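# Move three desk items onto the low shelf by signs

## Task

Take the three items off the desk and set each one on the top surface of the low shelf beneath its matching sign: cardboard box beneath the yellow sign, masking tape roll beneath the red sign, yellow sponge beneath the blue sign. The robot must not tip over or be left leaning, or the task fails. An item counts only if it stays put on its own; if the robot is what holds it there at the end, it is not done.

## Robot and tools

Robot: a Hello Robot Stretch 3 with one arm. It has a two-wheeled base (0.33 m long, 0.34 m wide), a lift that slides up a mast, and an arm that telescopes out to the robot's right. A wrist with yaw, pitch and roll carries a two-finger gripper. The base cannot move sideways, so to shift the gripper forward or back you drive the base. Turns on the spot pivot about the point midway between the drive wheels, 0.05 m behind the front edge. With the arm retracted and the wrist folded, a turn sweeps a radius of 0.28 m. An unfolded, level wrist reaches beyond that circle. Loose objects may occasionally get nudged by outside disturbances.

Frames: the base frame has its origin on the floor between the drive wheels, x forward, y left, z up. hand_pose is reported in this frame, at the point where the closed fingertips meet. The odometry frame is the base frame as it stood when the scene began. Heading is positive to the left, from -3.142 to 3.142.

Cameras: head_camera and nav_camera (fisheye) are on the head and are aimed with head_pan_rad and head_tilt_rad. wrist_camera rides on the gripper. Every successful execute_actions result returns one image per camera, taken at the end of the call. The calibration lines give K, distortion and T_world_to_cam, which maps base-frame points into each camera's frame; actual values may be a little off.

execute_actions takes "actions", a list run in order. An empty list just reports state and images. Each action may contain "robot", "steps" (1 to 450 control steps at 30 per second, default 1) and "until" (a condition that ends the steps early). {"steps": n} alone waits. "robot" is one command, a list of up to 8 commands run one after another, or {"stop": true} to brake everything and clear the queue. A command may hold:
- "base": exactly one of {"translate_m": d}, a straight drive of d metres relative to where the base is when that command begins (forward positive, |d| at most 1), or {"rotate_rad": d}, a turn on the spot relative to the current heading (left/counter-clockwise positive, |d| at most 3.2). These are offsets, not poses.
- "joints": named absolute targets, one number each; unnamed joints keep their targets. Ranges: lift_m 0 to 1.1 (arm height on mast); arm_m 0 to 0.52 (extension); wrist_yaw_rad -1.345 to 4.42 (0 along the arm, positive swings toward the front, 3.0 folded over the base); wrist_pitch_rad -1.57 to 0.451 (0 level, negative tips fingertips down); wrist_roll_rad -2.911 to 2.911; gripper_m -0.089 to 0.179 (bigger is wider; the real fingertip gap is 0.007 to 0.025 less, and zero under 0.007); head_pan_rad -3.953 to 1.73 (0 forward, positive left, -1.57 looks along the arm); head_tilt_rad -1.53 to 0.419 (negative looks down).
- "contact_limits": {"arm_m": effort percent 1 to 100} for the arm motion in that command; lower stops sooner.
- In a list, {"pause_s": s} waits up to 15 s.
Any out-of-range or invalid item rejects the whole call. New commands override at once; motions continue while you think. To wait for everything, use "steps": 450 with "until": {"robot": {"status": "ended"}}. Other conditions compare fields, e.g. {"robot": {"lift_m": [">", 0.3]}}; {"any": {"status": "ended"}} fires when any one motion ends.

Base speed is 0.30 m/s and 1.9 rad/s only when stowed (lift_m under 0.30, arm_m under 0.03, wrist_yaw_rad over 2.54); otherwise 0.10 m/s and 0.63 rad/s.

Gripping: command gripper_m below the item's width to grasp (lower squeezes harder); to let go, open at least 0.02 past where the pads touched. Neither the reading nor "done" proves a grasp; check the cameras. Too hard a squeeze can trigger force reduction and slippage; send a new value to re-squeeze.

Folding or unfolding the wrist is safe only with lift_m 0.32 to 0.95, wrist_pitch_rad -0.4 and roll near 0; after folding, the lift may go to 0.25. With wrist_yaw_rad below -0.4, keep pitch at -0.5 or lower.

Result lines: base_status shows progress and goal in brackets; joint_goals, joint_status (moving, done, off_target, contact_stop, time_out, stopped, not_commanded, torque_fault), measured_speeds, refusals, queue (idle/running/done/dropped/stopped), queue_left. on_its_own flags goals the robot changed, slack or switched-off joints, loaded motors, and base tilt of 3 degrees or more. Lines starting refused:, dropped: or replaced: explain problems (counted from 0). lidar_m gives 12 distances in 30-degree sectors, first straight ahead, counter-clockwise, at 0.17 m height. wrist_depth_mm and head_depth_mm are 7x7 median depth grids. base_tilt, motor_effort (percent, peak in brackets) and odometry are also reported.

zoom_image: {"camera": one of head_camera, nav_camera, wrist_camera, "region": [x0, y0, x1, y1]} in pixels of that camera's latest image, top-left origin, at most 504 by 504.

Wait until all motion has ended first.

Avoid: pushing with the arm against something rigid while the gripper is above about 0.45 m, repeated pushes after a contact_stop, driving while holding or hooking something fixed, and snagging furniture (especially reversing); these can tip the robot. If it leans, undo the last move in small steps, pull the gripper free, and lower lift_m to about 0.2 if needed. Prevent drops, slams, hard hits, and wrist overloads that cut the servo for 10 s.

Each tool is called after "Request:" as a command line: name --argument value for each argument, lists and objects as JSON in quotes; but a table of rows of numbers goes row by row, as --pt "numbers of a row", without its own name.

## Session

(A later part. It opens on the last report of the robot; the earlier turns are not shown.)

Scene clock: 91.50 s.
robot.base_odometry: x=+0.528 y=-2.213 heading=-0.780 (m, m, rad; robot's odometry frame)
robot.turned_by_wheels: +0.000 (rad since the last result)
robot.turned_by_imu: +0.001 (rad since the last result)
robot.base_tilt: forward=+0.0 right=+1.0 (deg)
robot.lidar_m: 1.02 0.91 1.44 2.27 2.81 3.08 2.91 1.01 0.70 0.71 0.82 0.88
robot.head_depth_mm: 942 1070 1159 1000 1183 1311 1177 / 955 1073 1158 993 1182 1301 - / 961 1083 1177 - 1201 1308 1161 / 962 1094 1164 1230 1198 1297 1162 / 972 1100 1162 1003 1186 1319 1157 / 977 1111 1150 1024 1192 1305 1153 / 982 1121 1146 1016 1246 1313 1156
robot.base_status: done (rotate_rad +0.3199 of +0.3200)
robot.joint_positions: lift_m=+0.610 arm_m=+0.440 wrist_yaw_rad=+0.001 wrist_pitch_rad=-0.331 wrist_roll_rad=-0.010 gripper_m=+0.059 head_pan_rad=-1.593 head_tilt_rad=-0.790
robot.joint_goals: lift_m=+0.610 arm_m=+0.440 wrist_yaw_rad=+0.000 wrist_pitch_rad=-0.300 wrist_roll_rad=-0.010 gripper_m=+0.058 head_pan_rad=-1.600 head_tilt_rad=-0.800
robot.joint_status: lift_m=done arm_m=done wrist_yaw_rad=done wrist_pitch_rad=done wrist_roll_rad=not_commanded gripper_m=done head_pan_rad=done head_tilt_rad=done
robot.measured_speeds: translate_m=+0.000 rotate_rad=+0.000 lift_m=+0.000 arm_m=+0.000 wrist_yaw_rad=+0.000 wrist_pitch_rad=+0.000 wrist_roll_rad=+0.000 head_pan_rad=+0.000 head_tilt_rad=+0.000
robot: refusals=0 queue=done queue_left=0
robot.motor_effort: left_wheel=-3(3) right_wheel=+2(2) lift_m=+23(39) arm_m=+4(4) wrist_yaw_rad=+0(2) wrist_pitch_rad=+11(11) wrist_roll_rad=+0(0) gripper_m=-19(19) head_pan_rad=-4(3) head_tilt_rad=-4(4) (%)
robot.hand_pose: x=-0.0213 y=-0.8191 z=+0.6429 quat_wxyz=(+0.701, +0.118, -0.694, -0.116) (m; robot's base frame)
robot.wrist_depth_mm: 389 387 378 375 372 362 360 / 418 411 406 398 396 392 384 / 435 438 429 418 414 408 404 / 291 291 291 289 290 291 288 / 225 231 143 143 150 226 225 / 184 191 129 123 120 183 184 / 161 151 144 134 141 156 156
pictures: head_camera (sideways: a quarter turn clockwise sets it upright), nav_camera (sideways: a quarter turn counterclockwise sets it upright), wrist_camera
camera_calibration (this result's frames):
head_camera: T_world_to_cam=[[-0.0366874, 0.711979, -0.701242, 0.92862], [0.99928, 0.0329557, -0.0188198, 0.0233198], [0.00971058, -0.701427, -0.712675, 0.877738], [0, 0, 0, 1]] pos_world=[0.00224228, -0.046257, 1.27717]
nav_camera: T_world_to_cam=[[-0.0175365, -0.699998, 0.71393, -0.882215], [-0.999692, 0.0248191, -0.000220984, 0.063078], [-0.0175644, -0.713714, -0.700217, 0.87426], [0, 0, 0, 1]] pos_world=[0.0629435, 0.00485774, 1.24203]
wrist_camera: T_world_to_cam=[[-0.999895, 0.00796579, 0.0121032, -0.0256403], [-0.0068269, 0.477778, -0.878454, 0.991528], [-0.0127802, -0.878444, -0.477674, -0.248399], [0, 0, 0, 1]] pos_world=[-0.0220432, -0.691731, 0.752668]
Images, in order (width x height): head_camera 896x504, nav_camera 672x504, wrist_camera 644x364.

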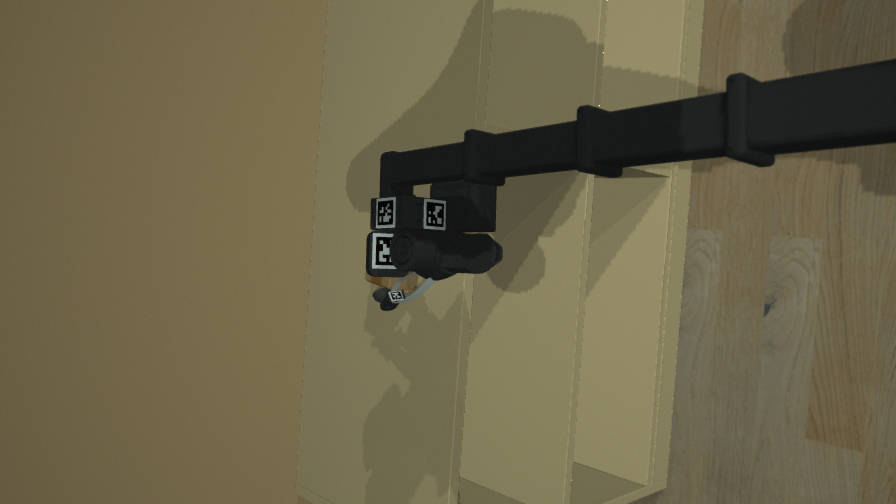

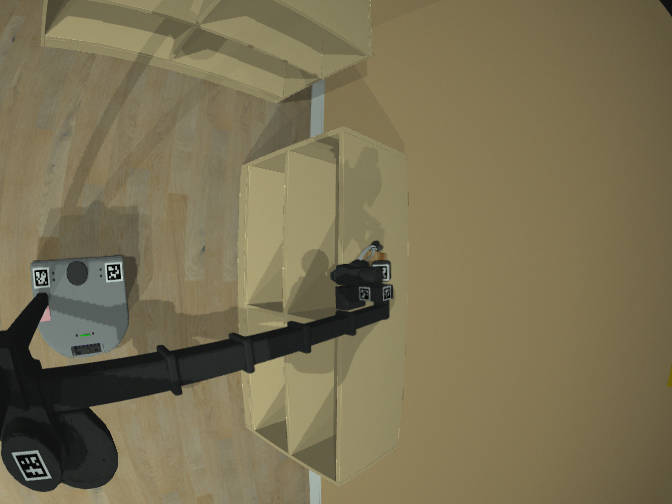

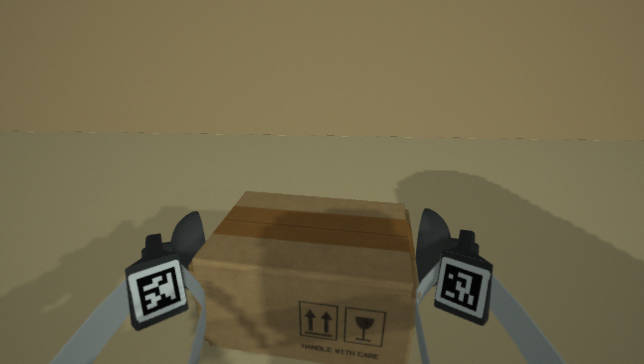

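Request:
execute_actions --actions '[{"robot":[{"joints":{"lift_m":0.604}},{"joints":{"gripper_m":0.15}},{"joints":{"arm_m":0.0,"wrist_pitch_rad":-0.4,"lift_m":0.64}},{"joints":{"wrist_yaw_rad":2.9,"gripper_m":0.08}},{"joints":{"lift_m":0.29},"base":{"rotate_rad":3.04}},{"base":{"translate_m":1.0}},{"base":{"translate_m":1.0}},{"base":{"translate_m":0.3},"joints":{"lift_m":0.8,"head_tilt_rad":-0.7}}],"steps":450,"until":{"robot":{"status":"ended"}}},{"steps":450,"until":{"robot":{"status":"ended"}}},{"steps":450,"until":{"robot":{"status":"ended"}}},{"robot":[{"base":{"rotate_rad":1.595},"joints":{"wrist_yaw_rad":0,"gripper_m":0.15}},{"joints":{"wrist_pitch_rad":-0.3,"arm_m":0.2,"lift_m":0.75}}],"steps":300,"until":{"robot":{"status":"ended"}}}]'

Scene clock: 132.20 s.
robot.base_odometry: x=-0.934 y=-0.437 heading=-2.428 (m, m, rad; robot's odometry frame)
robot.turned_by_wheels: +4.635 (rad since the last result)
robot.turned_by_imu: +4.616 (rad since the last result)
robot.base_tilt: forward=+0.1 right=+0.9 (deg)
robot.lidar_m: 1.17 1.24 1.66 2.84 3.45 2.63 2.56 1.51 0.95 0.63 0.60 1.23
robot.head_depth_mm: 1048 1168 1167 896 736 665 - / 1046 1160 1146 898 - - 1200 / 1046 1163 1135 900 - 1346 1212 / 1038 1162 1126 913 - 1310 1199 / 1038 1155 1121 878 716 1108 1193 / 1032 1142 1112 875 717 1285 1193 / 1029 1145 1105 868 713 1016 1164
robot.base_status: done (rotate_rad +1.5949 of +1.5950)
robot.joint_positions: lift_m=+0.750 arm_m=+0.200 wrist_yaw_rad=+0.001 wrist_pitch_rad=-0.323 wrist_roll_rad=-0.010 gripper_m=+0.150 head_pan_rad=-1.593 head_tilt_rad=-0.705
robot.joint_goals: lift_m=+0.750 arm_m=+0.200 wrist_yaw_rad=+0.000 wrist_pitch_rad=-0.300 wrist_roll_rad=-0.010 gripper_m=+0.150 head_pan_rad=-1.600 head_tilt_rad=-0.700
robot.joint_status: lift_m=done arm_m=done wrist_yaw_rad=done wrist_pitch_rad=done wrist_roll_rad=not_commanded gripper_m=done head_pan_rad=done head_tilt_rad=done
robot.measured_speeds: translate_m=+0.000 rotate_rad=+0.000 lift_m=+0.000 arm_m=+0.000 wrist_yaw_rad=+0.000 wrist_pitch_rad=+0.000 wrist_roll_rad=+0.000 head_pan_rad=+0.000 head_tilt_rad=+0.000
robot: refusals=0 queue=done queue_left=0
robot.motor_effort: left_wheel=-2(10) right_wheel=+3(11) lift_m=+23(38) arm_m=+3(3) wrist_yaw_rad=-1(2) wrist_pitch_rad=+8(12) wrist_roll_rad=+0(0) gripper_m=+1(83) head_pan_rad=-4(3) head_tilt_rad=+3(13) (%)
robot.hand_pose: x=-0.0213 y=-0.5799 z=+0.7848 quat_wxyz=(+0.702, +0.115, -0.694, -0.113) (m; robot's base frame)
robot.wrist_depth_mm: 665 661 679 692 696 696 708 / 694 707 711 716 730 749 766 / 511 511 508 510 508 498 515 / 359 361 348 357 363 360 360 / 279 292 280 280 278 292 279 / 233 - 229 227 229 - 227 / - 193 193 193 192 188 191
pictures: head_camera (sideways: a quarter turn clockwise sets it upright), nav_camera (sideways: a quarter turn counterclockwise sets it upright), wrist_camera
camera_calibration (this result's frames):
head_camera: T_world_to_cam=[[-0.0379981, 0.649621, -0.759308, 1.00431], [0.999243, 0.0310194, -0.0234668, 0.0293722], [0.00830882, -0.759625, -0.650308, 0.796627], [0, 0, 0, 1]] pos_world=[0.0021927, -0.0481904, 1.28132]
nav_camera: T_world_to_cam=[[-0.0162008, -0.63659, 0.771032, -0.956646], [-0.999689, 0.0249221, -0.000428731, 0.0633485], [-0.0189428, -0.7708, -0.636796, 0.791775], [0, 0, 0, 1]] pos_world=[0.0628289, -0.000270142, 1.24183]
wrist_camera: T_world_to_cam=[[-0.999896, 0.00799433, 0.0120357, -0.0291769], [-0.0068524, 0.470984, -0.882115, 1.00077], [-0.0127205, -0.882105, -0.47088, 0.0220094], [0, 0, 0, 1]] pos_world=[-0.0220362, -0.451699, 0.893508]
Images, in order (width x height): head_camera 896x504, nav_camera 672x504, wrist_camera 644x364.

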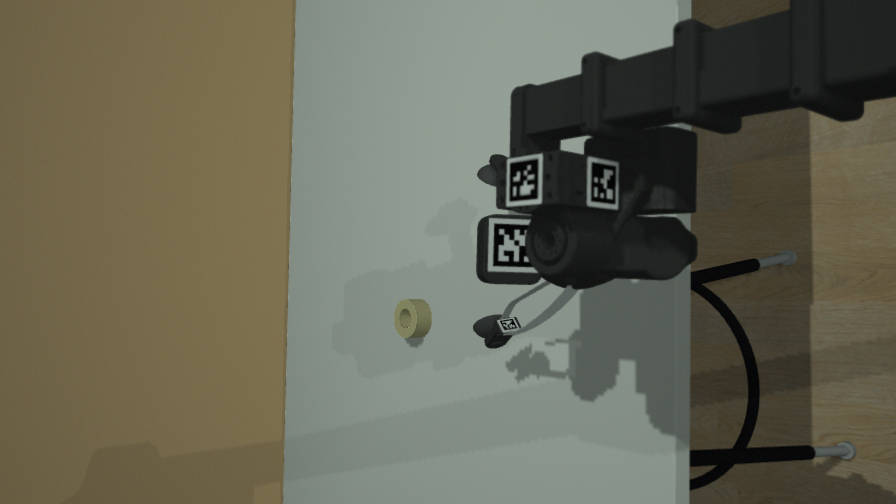

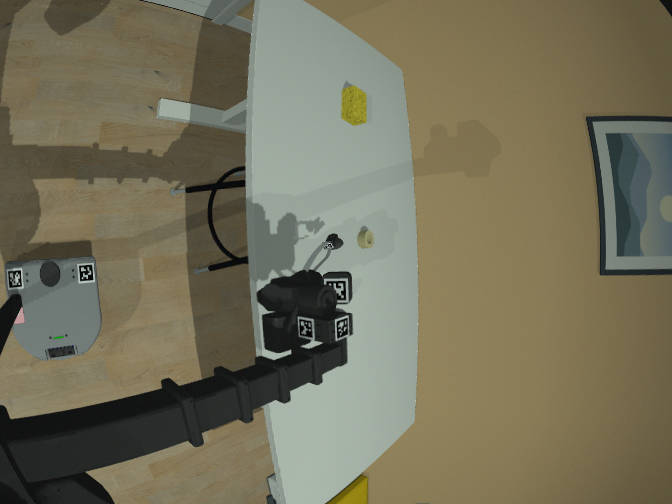

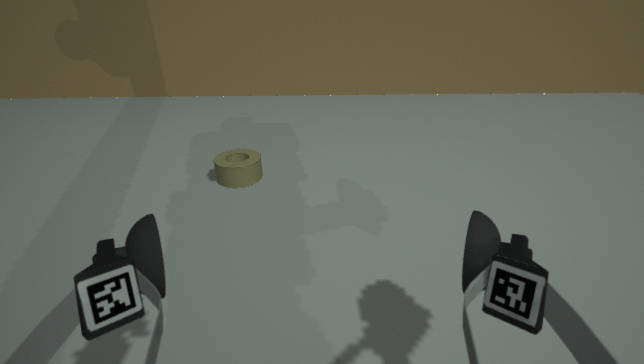

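Request:
execute_actions --actions '[{"robot":[{"base":{"translate_m":0.087},"joints":{"lift_m":0.71,"arm_m":0.3}},{"joints":{"arm_m":0.405}}],"steps":450,"until":{"robot":{"status":"ended"}}}]'

Scene clock: 139.83 s.
robot.base_odometry: x=-1.000 y=-0.494 heading=-2.428 (m, m, rad; robot's odometry frame)
robot.turned_by_wheels: +0.000 (rad since the last result)
robot.turned_by_imu: +0.001 (rad since the last result)
robot.base_tilt: forward=+0.0 right=+0.9 (deg)
robot.lidar_m: 1.09 1.14 1.54 2.82 3.50 2.70 2.64 1.59 1.00 0.64 0.57 1.14
robot.head_depth_mm: 1050 1162 1158 898 733 665 1242 / 1039 1160 1153 913 752 - - / 1037 1162 1137 - 726 1311 1207 / 1037 1150 1133 - 724 1096 1201 / 1033 1153 1122 876 722 1040 1197 / 1032 1143 1115 871 718 1017 1174 / 1032 1139 1095 867 714 1286 1187
robot.base_status: done (translate_m +0.0870 of +0.0870)
robot.joint_positions: lift_m=+0.710 arm_m=+0.405 wrist_yaw_rad=+0.001 wrist_pitch_rad=-0.323 wrist_roll_rad=-0.010 gripper_m=+0.150 head_pan_rad=-1.593 head_tilt_rad=-0.705
robot.joint_goals: lift_m=+0.710 arm_m=+0.405 wrist_yaw_rad=+0.000 wrist_pitch_rad=-0.300 wrist_roll_rad=-0.010 gripper_m=+0.150 head_pan_rad=-1.600 head_tilt_rad=-0.700
robot.joint_status: lift_m=done arm_m=done wrist_yaw_rad=done wrist_pitch_rad=done wrist_roll_rad=not_commanded gripper_m=done head_pan_rad=done head_tilt_rad=done
robot.measured_speeds: translate_m=+0.000 rotate_rad=+0.000 lift_m=+0.000 arm_m=+0.000 wrist_yaw_rad=+0.000 wrist_pitch_rad=+0.000 wrist_roll_rad=+0.000 head_pan_rad=+0.000 head_tilt_rad=+0.000
robot: refusals=0 queue=done queue_left=0
robot.motor_effort: left_wheel=-3(4) right_wheel=+2(7) lift_m=+23(23) arm_m=+3(8) wrist_yaw_rad=+0(1) wrist_pitch_rad=+8(8) wrist_roll_rad=+0(0) gripper_m=+1(1) head_pan_rad=-3(4) head_tilt_rad=+3(3) (%)
robot.hand_pose: x=-0.0213 y=-0.7850 z=+0.7448 quat_wxyz=(+0.702, +0.115, -0.694, -0.113) (m; robot's base frame)
robot.wrist_depth_mm: 484 490 495 500 513 511 522 / 518 526 526 531 548 550 556 / 387 394 391 387 386 387 389 / 275 276 274 277 274 276 275 / 213 223 214 177 214 223 213 / 181 - 173 148 174 - 174 / - 147 147 148 147 143 147
pictures: head_camera (sideways: a quarter turn clockwise sets it upright), nav_camera (sideways: a quarter turn counterclockwise sets it upright), wrist_camera
camera_calibration (this result's frames):
head_camera: T_world_to_cam=[[-0.0379989, 0.649592, -0.759333, 1.00434], [0.999243, 0.0310187, -0.0234688, 0.0293749], [0.00830835, -0.75965, -0.650279, 0.796589], [0, 0, 0, 1]] pos_world=[0.00219269, -0.0481912, 1.28132]
nav_camera: T_world_to_cam=[[-0.0162, -0.636561, 0.771057, -0.956678], [-0.999689, 0.024922, -0.000428823, 0.0633486], [-0.0189433, -0.770824, -0.636767, 0.791737], [0, 0, 0, 1]] pos_world=[0.0628288, -0.000272422, 1.24183]
wrist_camera: T_world_to_cam=[[-0.999895, 0.00803275, 0.0120334, -0.0270336], [-0.00683581, 0.47074, -0.882246, 1.06202], [-0.0127515, -0.882236, -0.470636, -0.177938], [0, 0, 0, 1]] pos_world=[-0.02204, -0.656699, 0.85354]
Images, in order (width x height): head_camera 896x504, nav_camera 672x504, wrist_camera 644x364.

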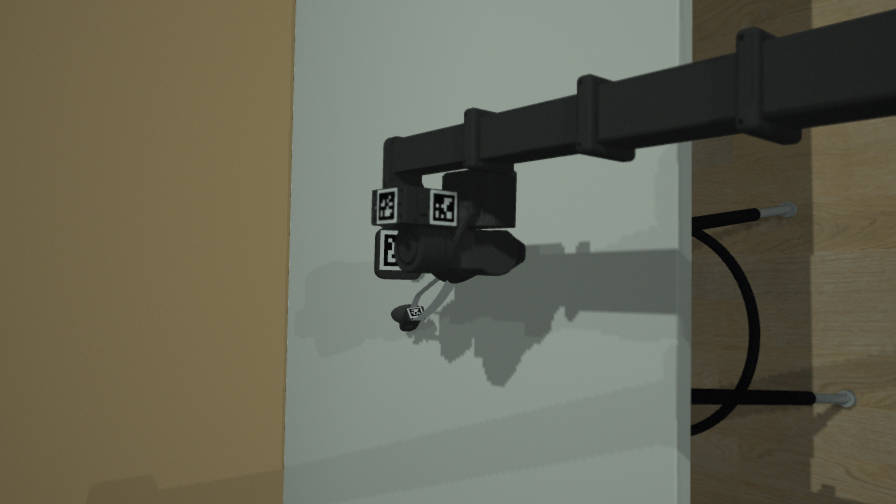

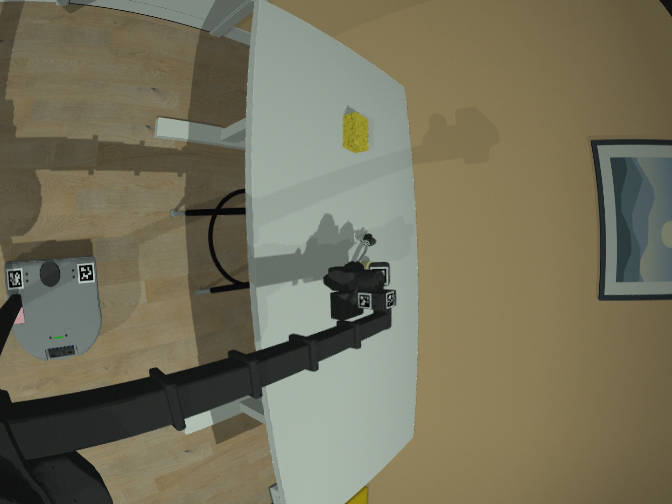

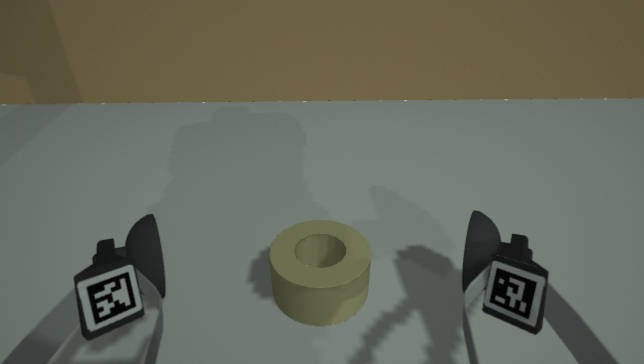

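Request:
execute_actions --actions '[{"robot":[{"joints":{"lift_m":0.706}},{"joints":{"gripper_m":0.02}},{"joints":{"lift_m":0.78}}],"steps":200,"until":{"robot":{"status":"ended"}}},{"robot":[{"joints":{"arm_m":0.0,"wrist_pitch_rad":-0.4}},{"joints":{"wrist_yaw_rad":2.9}},{"joints":{"lift_m":0.29},"base":{"rotate_rad":2.17}},{"base":{"translate_m":1.0}},{"base":{"translate_m":1.0}},{"base":{"translate_m":0.93}},{"base":{"rotate_rad":0.98},"joints":{"lift_m":0.67,"head_tilt_rad":-0.8}},{"joints":{"wrist_yaw_rad":0}}],"steps":450,"until":{"robot":{"status":"ended"}}},{"steps":450,"until":{"robot":{"status":"ended"}}},{"steps":450,"until":{"robot":{"status":"ended"}}},{"robot":{"joints":{"wrist_pitch_rad":-0.3,"arm_m":0.3}},"steps":450,"until":{"robot":{"status":"ended"}}}]'

Scene clock: 188.20 s.
robot.base_odometry: x=+1.833 y=-1.243 heading=+0.721 (m, m, rad; robot's odometry frame)
robot.turned_by_wheels: +3.150 (rad since the last result)
robot.turned_by_imu: +3.141 (rad since the last result)
robot.base_tilt: forward=+0.0 right=+1.0 (deg)
robot.lidar_m: 0.78 0.78 1.18 3.25 3.29 2.44 2.27 1.38 0.78 0.88 0.70 0.72
robot.head_depth_mm: 953 1084 1203 1004 1204 1337 1185 / 952 1085 1166 1016 1184 - - / 954 1068 1167 1012 1238 1305 1167 / 946 1068 1157 - 1184 1295 1164 / 939 1062 1147 975 1164 1282 1163 / 934 1064 1139 967 1138 1290 1159 / 936 1059 1148 964 1161 1284 1146
robot.base_status: done (rotate_rad +0.9799 of +0.9800)
robot.joint_positions: lift_m=+0.670 arm_m=+0.300 wrist_yaw_rad=+0.001 wrist_pitch_rad=-0.326 wrist_roll_rad=-0.010 gripper_m=+0.021 head_pan_rad=-1.593 head_tilt_rad=-0.790
robot.joint_goals: lift_m=+0.670 arm_m=+0.300 wrist_yaw_rad=+0.000 wrist_pitch_rad=-0.300 wrist_roll_rad=-0.010 gripper_m=+0.020 head_pan_rad=-1.600 head_tilt_rad=-0.800
robot.joint_status: lift_m=done arm_m=done wrist_yaw_rad=done wrist_pitch_rad=done wrist_roll_rad=not_commanded gripper_m=done head_pan_rad=done head_tilt_rad=done
robot.measured_speeds: translate_m=+0.000 rotate_rad=+0.000 lift_m=+0.000 arm_m=+0.000 wrist_yaw_rad=+0.000 wrist_pitch_rad=+0.000 wrist_roll_rad=+0.000 head_pan_rad=+0.000 head_tilt_rad=+0.000
robot: refusals=0 queue=done queue_left=0
robot.motor_effort: left_wheel=-2(10) right_wheel=+2(8) lift_m=+38(39) arm_m=+4(6) wrist_yaw_rad=-1(3) wrist_pitch_rad=+9(9) wrist_roll_rad=+0(0) gripper_m=-11(87) head_pan_rad=-3(3) head_tilt_rad=-5(17) (%)
robot.hand_pose: x=-0.0213 y=-0.6796 z=+0.7034 quat_wxyz=(+0.701, +0.116, -0.694, -0.114) (m; robot's base frame)
robot.wrist_depth_mm: 463 472 471 482 489 502 508 / 493 503 514 521 524 530 545 / 540 529 544 558 559 562 593 / 417 414 422 418 417 415 631 / 323 325 337 174 335 323 322 / 266 264 - 146 - 263 264 / 222 224 223 218 224 224 223
pictures: head_camera (sideways: a quarter turn clockwise sets it upright), nav_camera (sideways: a quarter turn counterclockwise sets it upright), wrist_camera
camera_calibration (this result's frames):
head_camera: T_world_to_cam=[[-0.0365865, 0.71213, -0.701093, 0.928426], [0.999284, 0.0328226, -0.0188083, 0.0233048], [0.00961777, -0.70128, -0.712821, 0.877929], [0, 0, 0, 1]] pos_world=[0.00223605, -0.0462513, 1.27716]
nav_camera: T_world_to_cam=[[-0.0176358, -0.700144, 0.713784, -0.882024], [-0.999689, 0.0249562, -0.000220474, 0.0630773], [-0.017659, -0.713565, -0.700366, 0.874455], [0, 0, 0, 1]] pos_world=[0.0629445, 0.00486243, 1.24203]
wrist_camera: T_world_to_cam=[[-0.999895, 0.00806786, 0.0120684, -0.0274003], [-0.00680605, 0.473777, -0.880619, 0.976745], [-0.0128224, -0.880608, -0.473672, -0.101259], [0, 0, 0, 1]] pos_world=[-0.022048, -0.551707, 0.812507]
Images, in order (width x height): head_camera 896x504, nav_camera 672x504, wrist_camera 644x364.

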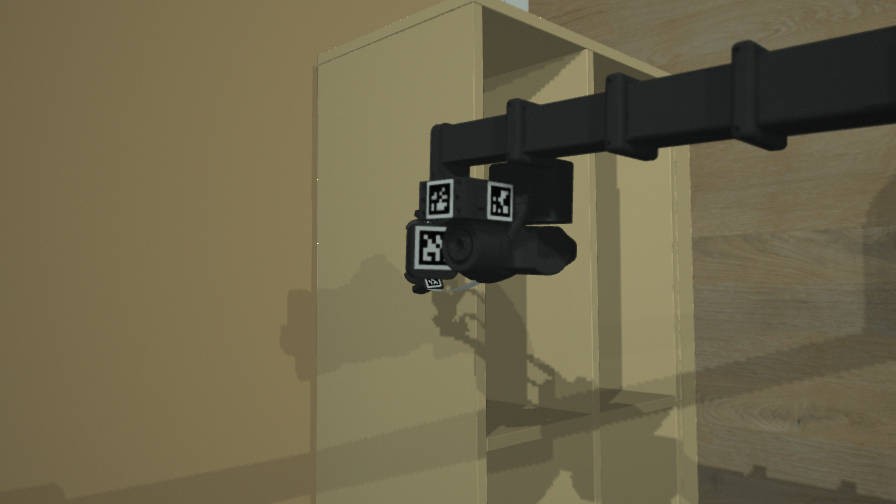

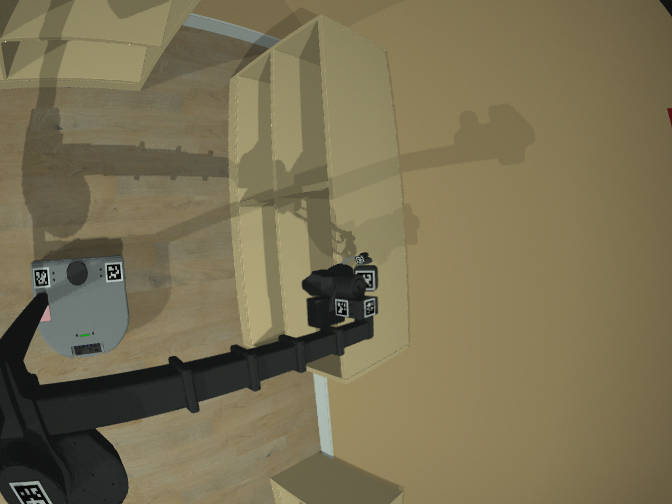

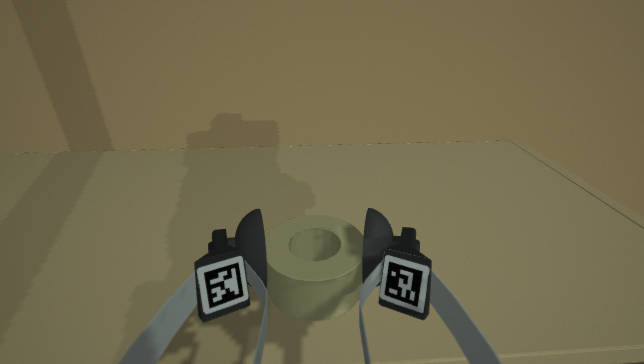

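Request:
execute_actions --actions '[{"robot":[{"joints":{"arm_m":0.41}},{"joints":{"lift_m":0.6}},{"joints":{"gripper_m":0.12}}],"steps":300,"until":{"robot":{"status":"ended"}}},{"robot":[{"joints":{"arm_m":0.0,"wrist_pitch_rad":-0.4,"lift_m":0.65}},{"joints":{"wrist_yaw_rad":2.9,"gripper_m":0.08}},{"joints":{"lift_m":0.29},"base":{"rotate_rad":2.3}},{"base":{"translate_m":1.0}},{"base":{"translate_m":1.0}},{"base":{"translate_m":1.0}},{"base":{"translate_m":0.18},"joints":{"lift_m":0.8,"head_tilt_rad":-0.7}}],"steps":450,"until":{"robot":{"status":"ended"}}},{"steps":450,"until":{"robot":{"status":"ended"}}},{"steps":450,"until":{"robot":{"status":"ended"}}},{"robot":[{"base":{"rotate_rad":0.875},"joints":{"wrist_yaw_rad":0,"gripper_m":0.17}},{"joints":{"wrist_pitch_rad":-0.3,"arm_m":0.1,"lift_m":0.76}}],"steps":300,"until":{"robot":{"status":"ended"}}}]'

Scene clock: 235.03 s.
robot.base_odometry: x=-1.324 y=-0.862 heading=-2.387 (m, m, rad; robot's odometry frame)
robot.turned_by_wheels: +3.175 (rad since the last result)
robot.turned_by_imu: +3.166 (rad since the last result)
robot.base_tilt: forward=+0.0 right=+0.9 (deg)
robot.lidar_m: 0.64 0.69 0.93 1.54 3.61 3.07 3.06 1.36 0.63 0.77 0.93 0.67
robot.head_depth_mm: 1056 1181 1155 900 733 1075 - / 1059 1179 1147 890 748 - - / 1052 1179 1142 875 758 - 1165 / 1051 1173 1132 882 763 - 1158 / 1044 1170 1117 883 721 1310 1174 / 1044 1161 1160 875 714 1336 1196 / 1044 1165 1317 1452 714 1342 1189
robot.base_status: done (rotate_rad +0.8749 of +0.8750)
robot.joint_positions: lift_m=+0.760 arm_m=+0.100 wrist_yaw_rad=+0.001 wrist_pitch_rad=-0.324 wrist_roll_rad=-0.010 gripper_m=+0.170 head_pan_rad=-1.593 head_tilt_rad=-0.705
robot.joint_goals: lift_m=+0.760 arm_m=+0.100 wrist_yaw_rad=+0.000 wrist_pitch_rad=-0.300 wrist_roll_rad=-0.010 gripper_m=+0.170 head_pan_rad=-1.600 head_tilt_rad=-0.700
robot.joint_status: lift_m=done arm_m=done wrist_yaw_rad=done wrist_pitch_rad=done wrist_roll_rad=not_commanded gripper_m=done head_pan_rad=done head_tilt_rad=done
robot.measured_speeds: translate_m=+0.000 rotate_rad=+0.000 lift_m=+0.000 arm_m=+0.000 wrist_yaw_rad=+0.000 wrist_pitch_rad=+0.000 wrist_roll_rad=+0.000 head_pan_rad=+0.000 head_tilt_rad=+0.000
robot: refusals=0 queue=done queue_left=0
robot.motor_effort: left_wheel=-2(9) right_wheel=+3(8) lift_m=+23(40) arm_m=+4(5) wrist_yaw_rad=-1(2) wrist_pitch_rad=+8(11) wrist_roll_rad=+0(1) gripper_m=+1(84) head_pan_rad=-4(4) head_tilt_rad=+3(14) (%)
robot.hand_pose: x=-0.0212 y=-0.4799 z=+0.7947 quat_wxyz=(+0.702, +0.115, -0.694, -0.113) (m; robot's base frame)
robot.wrist_depth_mm: 752 767 769 785 795 818 806 / 796 831 803 817 831 811 848 / 847 876 531 501 498 539 542 / 874 384 383 382 381 386 381 / 310 297 294 296 294 308 298 / - 242 242 241 242 237 241 / 197 204 205 204 204 203 200
pictures: head_camera (sideways: a quarter turn clockwise sets it upright), nav_camera (sideways: a quarter turn counterclockwise sets it upright), wrist_camera
camera_calibration (this result's frames):
head_camera: T_world_to_cam=[[-0.0379898, 0.64963, -0.759301, 1.0043], [0.999244, 0.0310072, -0.0234662, 0.0293714], [0.00829948, -0.759618, -0.650316, 0.796638], [0, 0, 0, 1]] pos_world=[0.0021921, -0.0481901, 1.28132]
nav_camera: T_world_to_cam=[[-0.0162089, -0.636599, 0.771025, -0.956637], [-0.999689, 0.0249346, -0.000428703, 0.0633485], [-0.0189523, -0.770792, -0.636805, 0.791787], [0, 0, 0, 1]] pos_world=[0.0628289, -0.000270168, 1.24183]
wrist_camera: T_world_to_cam=[[-0.999898, 0.00768976, 0.0120426, -0.0301773], [-0.00699891, 0.471195, -0.882001, 0.962439], [-0.0124568, -0.881995, -0.471094, 0.115156], [0, 0, 0, 1]] pos_world=[-0.0220038, -0.351698, 0.903485]
Images, in order (width x height): head_camera 896x504, nav_camera 672x504, wrist_camera 644x364.

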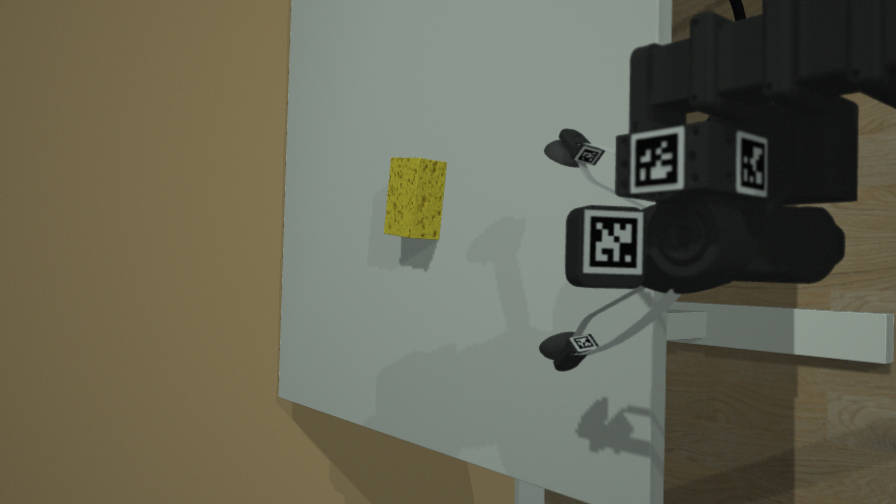

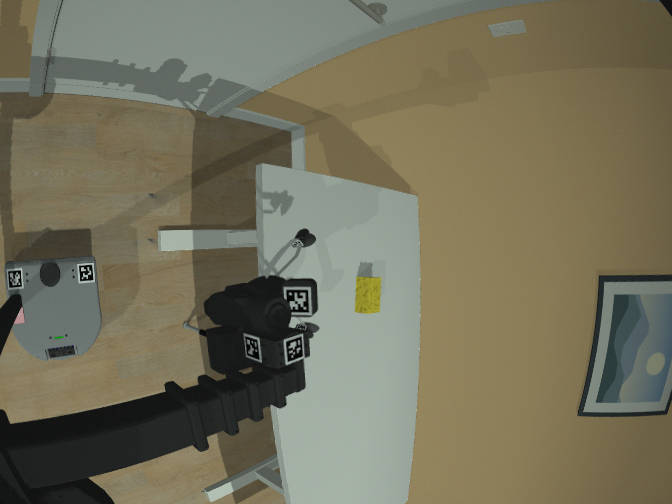

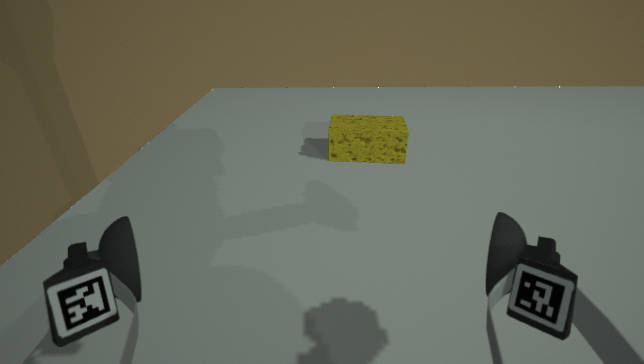

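Request:
execute_actions --actions '[{"robot":[{"base":{"translate_m":-0.073},"joints":{"lift_m":0.713,"arm_m":0.22}},{"joints":{"arm_m":0.4}}],"steps":450,"until":{"robot":{"status":"ended"}}}]'

Scene clock: 242.07 s.
robot.base_odometry: x=-1.271 y=-0.812 heading=-2.387 (m, m, rad; robot's odometry frame)
robot.turned_by_wheels: +0.000 (rad since the last result)
robot.turned_by_imu: +0.001 (rad since the last result)
robot.base_tilt: forward=+0.0 right=+1.0 (deg)
robot.lidar_m: 0.71 0.76 1.04 1.56 3.64 3.02 3.00 1.30 0.60 0.78 1.01 0.75
robot.head_depth_mm: 1063 1177 1154 899 735 1318 1244 / 1051 1181 1150 895 - - - / 1056 1174 1140 - 725 1304 1187 / 1047 1173 1128 - 722 1321 1206 / 1051 1169 1125 868 719 1325 1194 / 1050 1171 1115 872 714 1310 1172 / 1040 1160 1274 867 713 1343 1196
robot.base_status: done (translate_m -0.0730 of -0.0730)
robot.joint_positions: lift_m=+0.713 arm_m=+0.400 wrist_yaw_rad=+0.001 wrist_pitch_rad=-0.323 wrist_roll_rad=-0.010 gripper_m=+0.170 head_pan_rad=-1.593 head_tilt_rad=-0.705
robot.joint_goals: lift_m=+0.713 arm_m=+0.400 wrist_yaw_rad=+0.000 wrist_pitch_rad=-0.300 wrist_roll_rad=-0.010 gripper_m=+0.170 head_pan_rad=-1.600 head_tilt_rad=-0.700
robot.joint_status: lift_m=done arm_m=done wrist_yaw_rad=done wrist_pitch_rad=done wrist_roll_rad=not_commanded gripper_m=done head_pan_rad=done head_tilt_rad=done
robot.measured_speeds: translate_m=+0.000 rotate_rad=+0.000 lift_m=+0.000 arm_m=+0.000 wrist_yaw_rad=+0.000 wrist_pitch_rad=+0.000 wrist_roll_rad=+0.000 head_pan_rad=+0.000 head_tilt_rad=+0.000
robot: refusals=0 queue=done queue_left=0
robot.motor_effort: left_wheel=-2(7) right_wheel=+2(4) lift_m=+22(23) arm_m=+4(4) wrist_yaw_rad=+0(1) wrist_pitch_rad=+8(8) wrist_roll_rad=+0(0) gripper_m=+1(0) head_pan_rad=-3(3) head_tilt_rad=+2(4) (%)
robot.hand_pose: x=-0.0213 y=-0.7800 z=+0.7479 quat_wxyz=(+0.702, +0.115, -0.694, -0.113) (m; robot's base frame)
robot.wrist_depth_mm: 512 510 514 520 523 533 536 / 541 556 544 551 555 567 570 / 498 398 397 396 397 397 398 / 283 283 281 282 282 280 281 / 218 219 146 146 160 229 219 / - 172 128 124 124 175 177 / 146 150 142 136 135 150 149
pictures: head_camera (sideways: a quarter turn clockwise sets it upright), nav_camera (sideways: a quarter turn counterclockwise sets it upright), wrist_camera
camera_calibration (this result's frames):
head_camera: T_world_to_cam=[[-0.0379905, 0.649595, -0.759331, 1.00433], [0.999244, 0.031006, -0.0234686, 0.0293746], [0.00829872, -0.759648, -0.650282, 0.796593], [0, 0, 0, 1]] pos_world=[0.00219207, -0.048191, 1.28132]
nav_camera: T_world_to_cam=[[-0.0162082, -0.636563, 0.771054, -0.956675], [-0.999689, 0.0249347, -0.000428813, 0.0633486], [-0.018953, -0.770821, -0.63677, 0.791741], [0, 0, 0, 1]] pos_world=[0.0628288, -0.000272917, 1.24183]
wrist_camera: T_world_to_cam=[[-0.999895, 0.00804908, 0.0120364, -0.0271036], [-0.0068329, 0.470594, -0.882323, 1.0623], [-0.0127662, -0.882313, -0.47049, -0.172274], [0, 0, 0, 1]] pos_world=[-0.0220414, -0.651695, 0.856568]
Images, in order (width x height): head_camera 896x504, nav_camera 672x504, wrist_camera 644x364.

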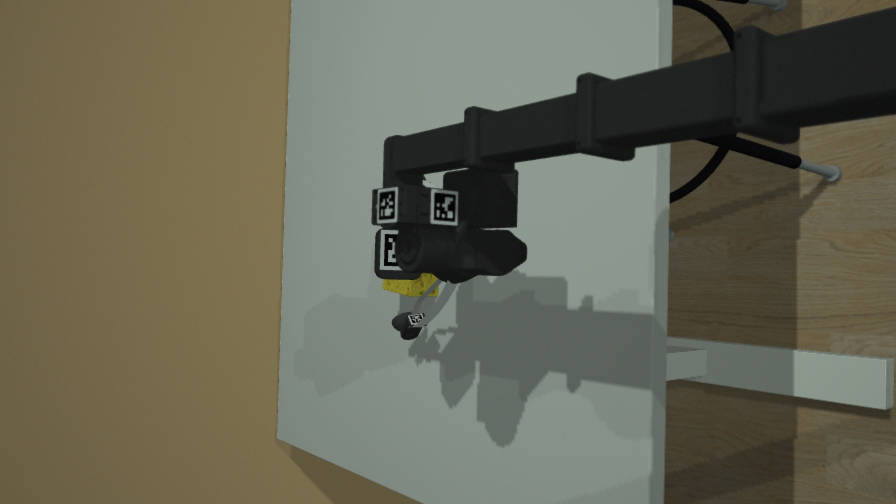

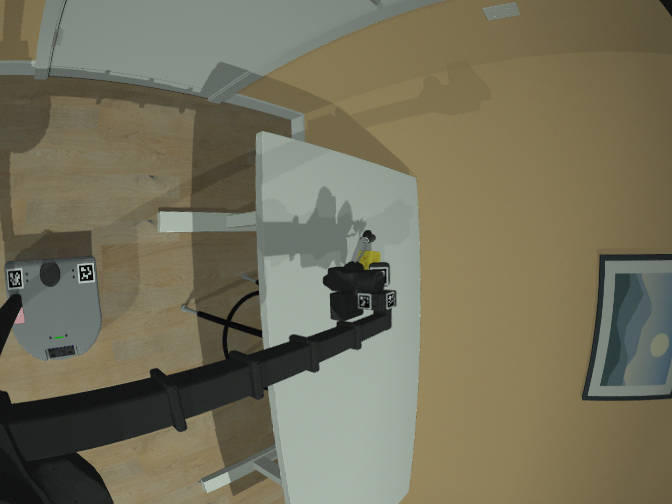

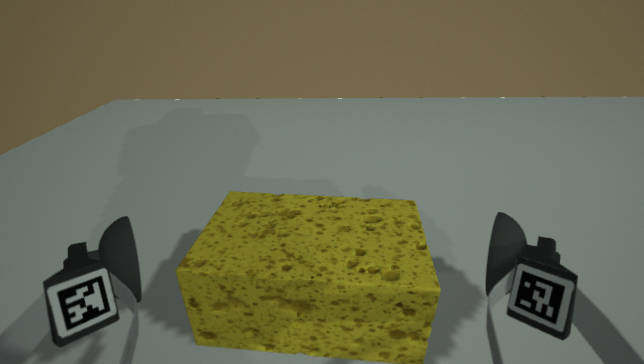

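Request:
execute_actions --actions '[{"robot":[{"joints":{"gripper_m":0.055}},{"joints":{"lift_m":0.78}}],"steps":200,"until":{"robot":{"status":"ended"}}},{"robot":[{"joints":{"arm_m":0.0,"wrist_pitch_rad":-0.4}},{"joints":{"wrist_yaw_rad":2.9}},{"joints":{"lift_m":0.29},"base":{"rotate_rad":1.877}},{"base":{"translate_m":1.0}},{"base":{"translate_m":1.0}},{"base":{"translate_m":0.59}},{"base":{"rotate_rad":1.275},"joints":{"lift_m":0.67,"head_tilt_rad":-0.8}},{"joints":{"wrist_yaw_rad":0}}],"steps":450,"until":{"robot":{"status":"ended"}}},{"steps":450,"until":{"robot":{"status":"ended"}}},{"steps":450,"until":{"robot":{"status":"ended"}}},{"robot":{"joints":{"wrist_pitch_rad":-0.3,"arm_m":0.3}},"steps":450,"until":{"robot":{"status":"ended"}}}]'

Scene clock: 288.77 s.
robot.base_odometry: x=+0.989 y=-2.076 heading=+0.765 (m, m, rad; robot's odometry frame)
robot.turned_by_wheels: +3.152 (rad since the last result)
robot.turned_by_imu: +3.143 (rad since the last result)
robot.base_tilt: forward=+0.0 right=+1.0 (deg)
robot.lidar_m: 1.90 2.14 3.20 3.08 2.11 1.11 1.08 1.35 0.88 0.65 1.09 1.04
robot.head_depth_mm: 927 1050 1146 991 1154 1304 1189 / 920 1041 1143 999 1158 - - / 919 1045 1138 1013 1237 1292 1166 / 914 1035 1155 1030 1349 1294 1164 / 918 1041 1196 1406 1521 1309 1156 / 913 1034 1194 1406 1514 1300 1154 / 914 1034 1188 1396 1509 1307 1155
robot.base_status: done (rotate_rad +1.2749 of +1.2750)
robot.joint_positions: lift_m=+0.670 arm_m=+0.300 wrist_yaw_rad=+0.001 wrist_pitch_rad=-0.325 wrist_roll_rad=-0.010 gripper_m=+0.059 head_pan_rad=-1.593 head_tilt_rad=-0.790
robot.joint_goals: lift_m=+0.670 arm_m=+0.300 wrist_yaw_rad=+0.000 wrist_pitch_rad=-0.300 wrist_roll_rad=-0.010 gripper_m=+0.058 head_pan_rad=-1.600 head_tilt_rad=-0.800
robot.joint_status: lift_m=done arm_m=done wrist_yaw_rad=done wrist_pitch_rad=done wrist_roll_rad=not_commanded gripper_m=done head_pan_rad=done head_tilt_rad=done
robot.measured_speeds: translate_m=+0.000 rotate_rad=+0.000 lift_m=+0.000 arm_m=+0.000 wrist_yaw_rad=+0.000 wrist_pitch_rad=+0.000 wrist_roll_rad=+0.000 head_pan_rad=+0.000 head_tilt_rad=+0.000
robot: refusals=0 queue=done queue_left=0
robot.motor_effort: left_wheel=-3(10) right_wheel=+2(10) lift_m=+38(39) arm_m=+4(2) wrist_yaw_rad=-1(0) wrist_pitch_rad=+9(10) wrist_roll_rad=+0(0) gripper_m=-19(95) head_pan_rad=-3(4) head_tilt_rad=-4(15) (%)
robot.hand_pose: x=-0.0213 y=-0.6798 z=+0.7038 quat_wxyz=(+0.701, +0.115, -0.694, -0.114) (m; robot's base frame)
robot.wrist_depth_mm: 445 447 456 449 459 474 474 / 476 483 482 489 496 503 504 / 507 518 521 533 539 531 538 / 553 559 556 412 417 418 420 / 609 611 146 145 145 326 324 / 669 663 129 126 122 269 264 / 747 770 145 137 135 221 223
pictures: head_camera (sideways: a quarter turn clockwise sets it upright), nav_camera (sideways: a quarter turn counterclockwise sets it upright), wrist_camera
camera_calibration (this result's frames):
head_camera: T_world_to_cam=[[-0.0365783, 0.712133, -0.701091, 0.928422], [0.999285, 0.0328112, -0.0188081, 0.0233045], [0.0096098, -0.701277, -0.712824, 0.877932], [0, 0, 0, 1]] pos_world=[0.00223553, -0.0462512, 1.27716]
nav_camera: T_world_to_cam=[[-0.0176439, -0.700147, 0.713781, -0.88202], [-0.999688, 0.0249676, -0.000220465, 0.0630773], [-0.0176671, -0.713562, -0.700369, 0.874458], [0, 0, 0, 1]] pos_world=[0.0629445, 0.00486201, 1.24203]
wrist_camera: T_world_to_cam=[[-0.999895, 0.00803012, 0.0120615, -0.0274114], [-0.00683903, 0.472317, -0.881402, 0.976734], [-0.0127746, -0.881392, -0.472212, -0.102783], [0, 0, 0, 1]] pos_world=[-0.0220416, -0.5517, 0.812691]
Images, in order (width x height): head_camera 896x504, nav_camera 672x504, wrist_camera 644x364.

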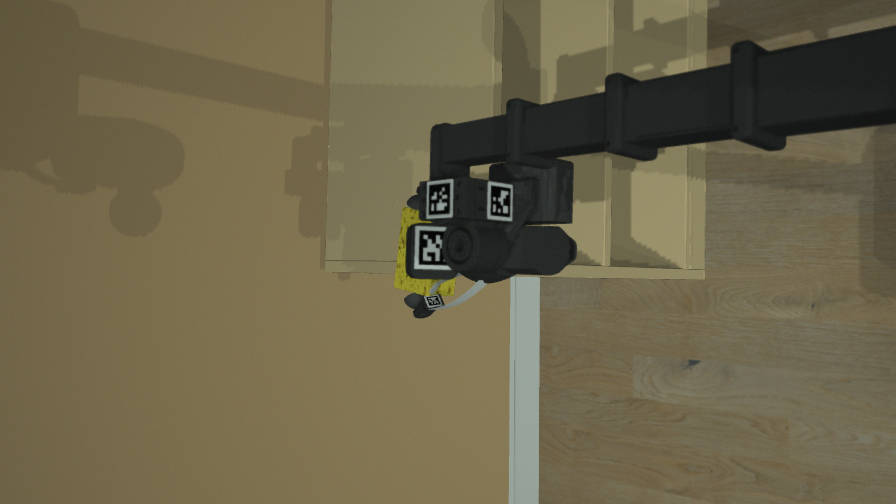

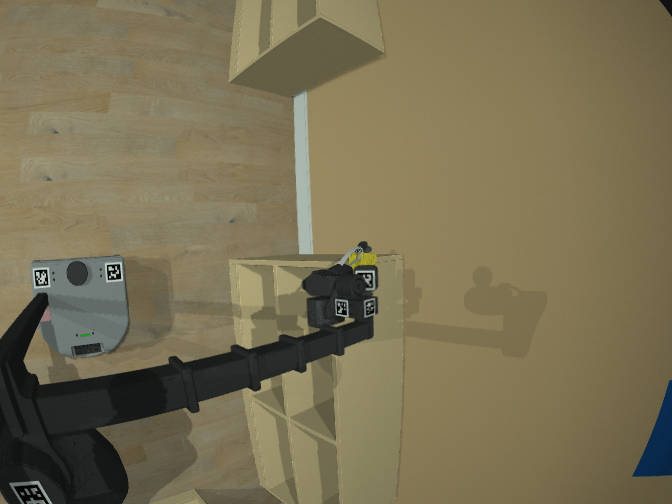

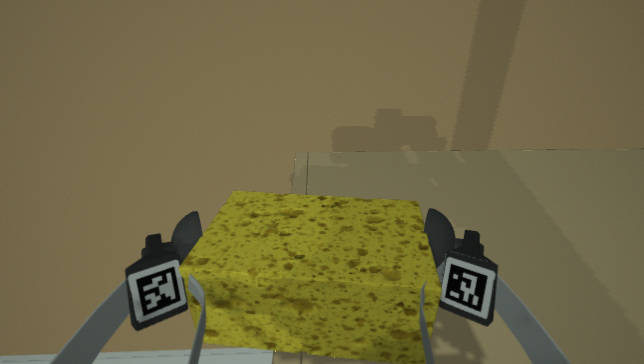

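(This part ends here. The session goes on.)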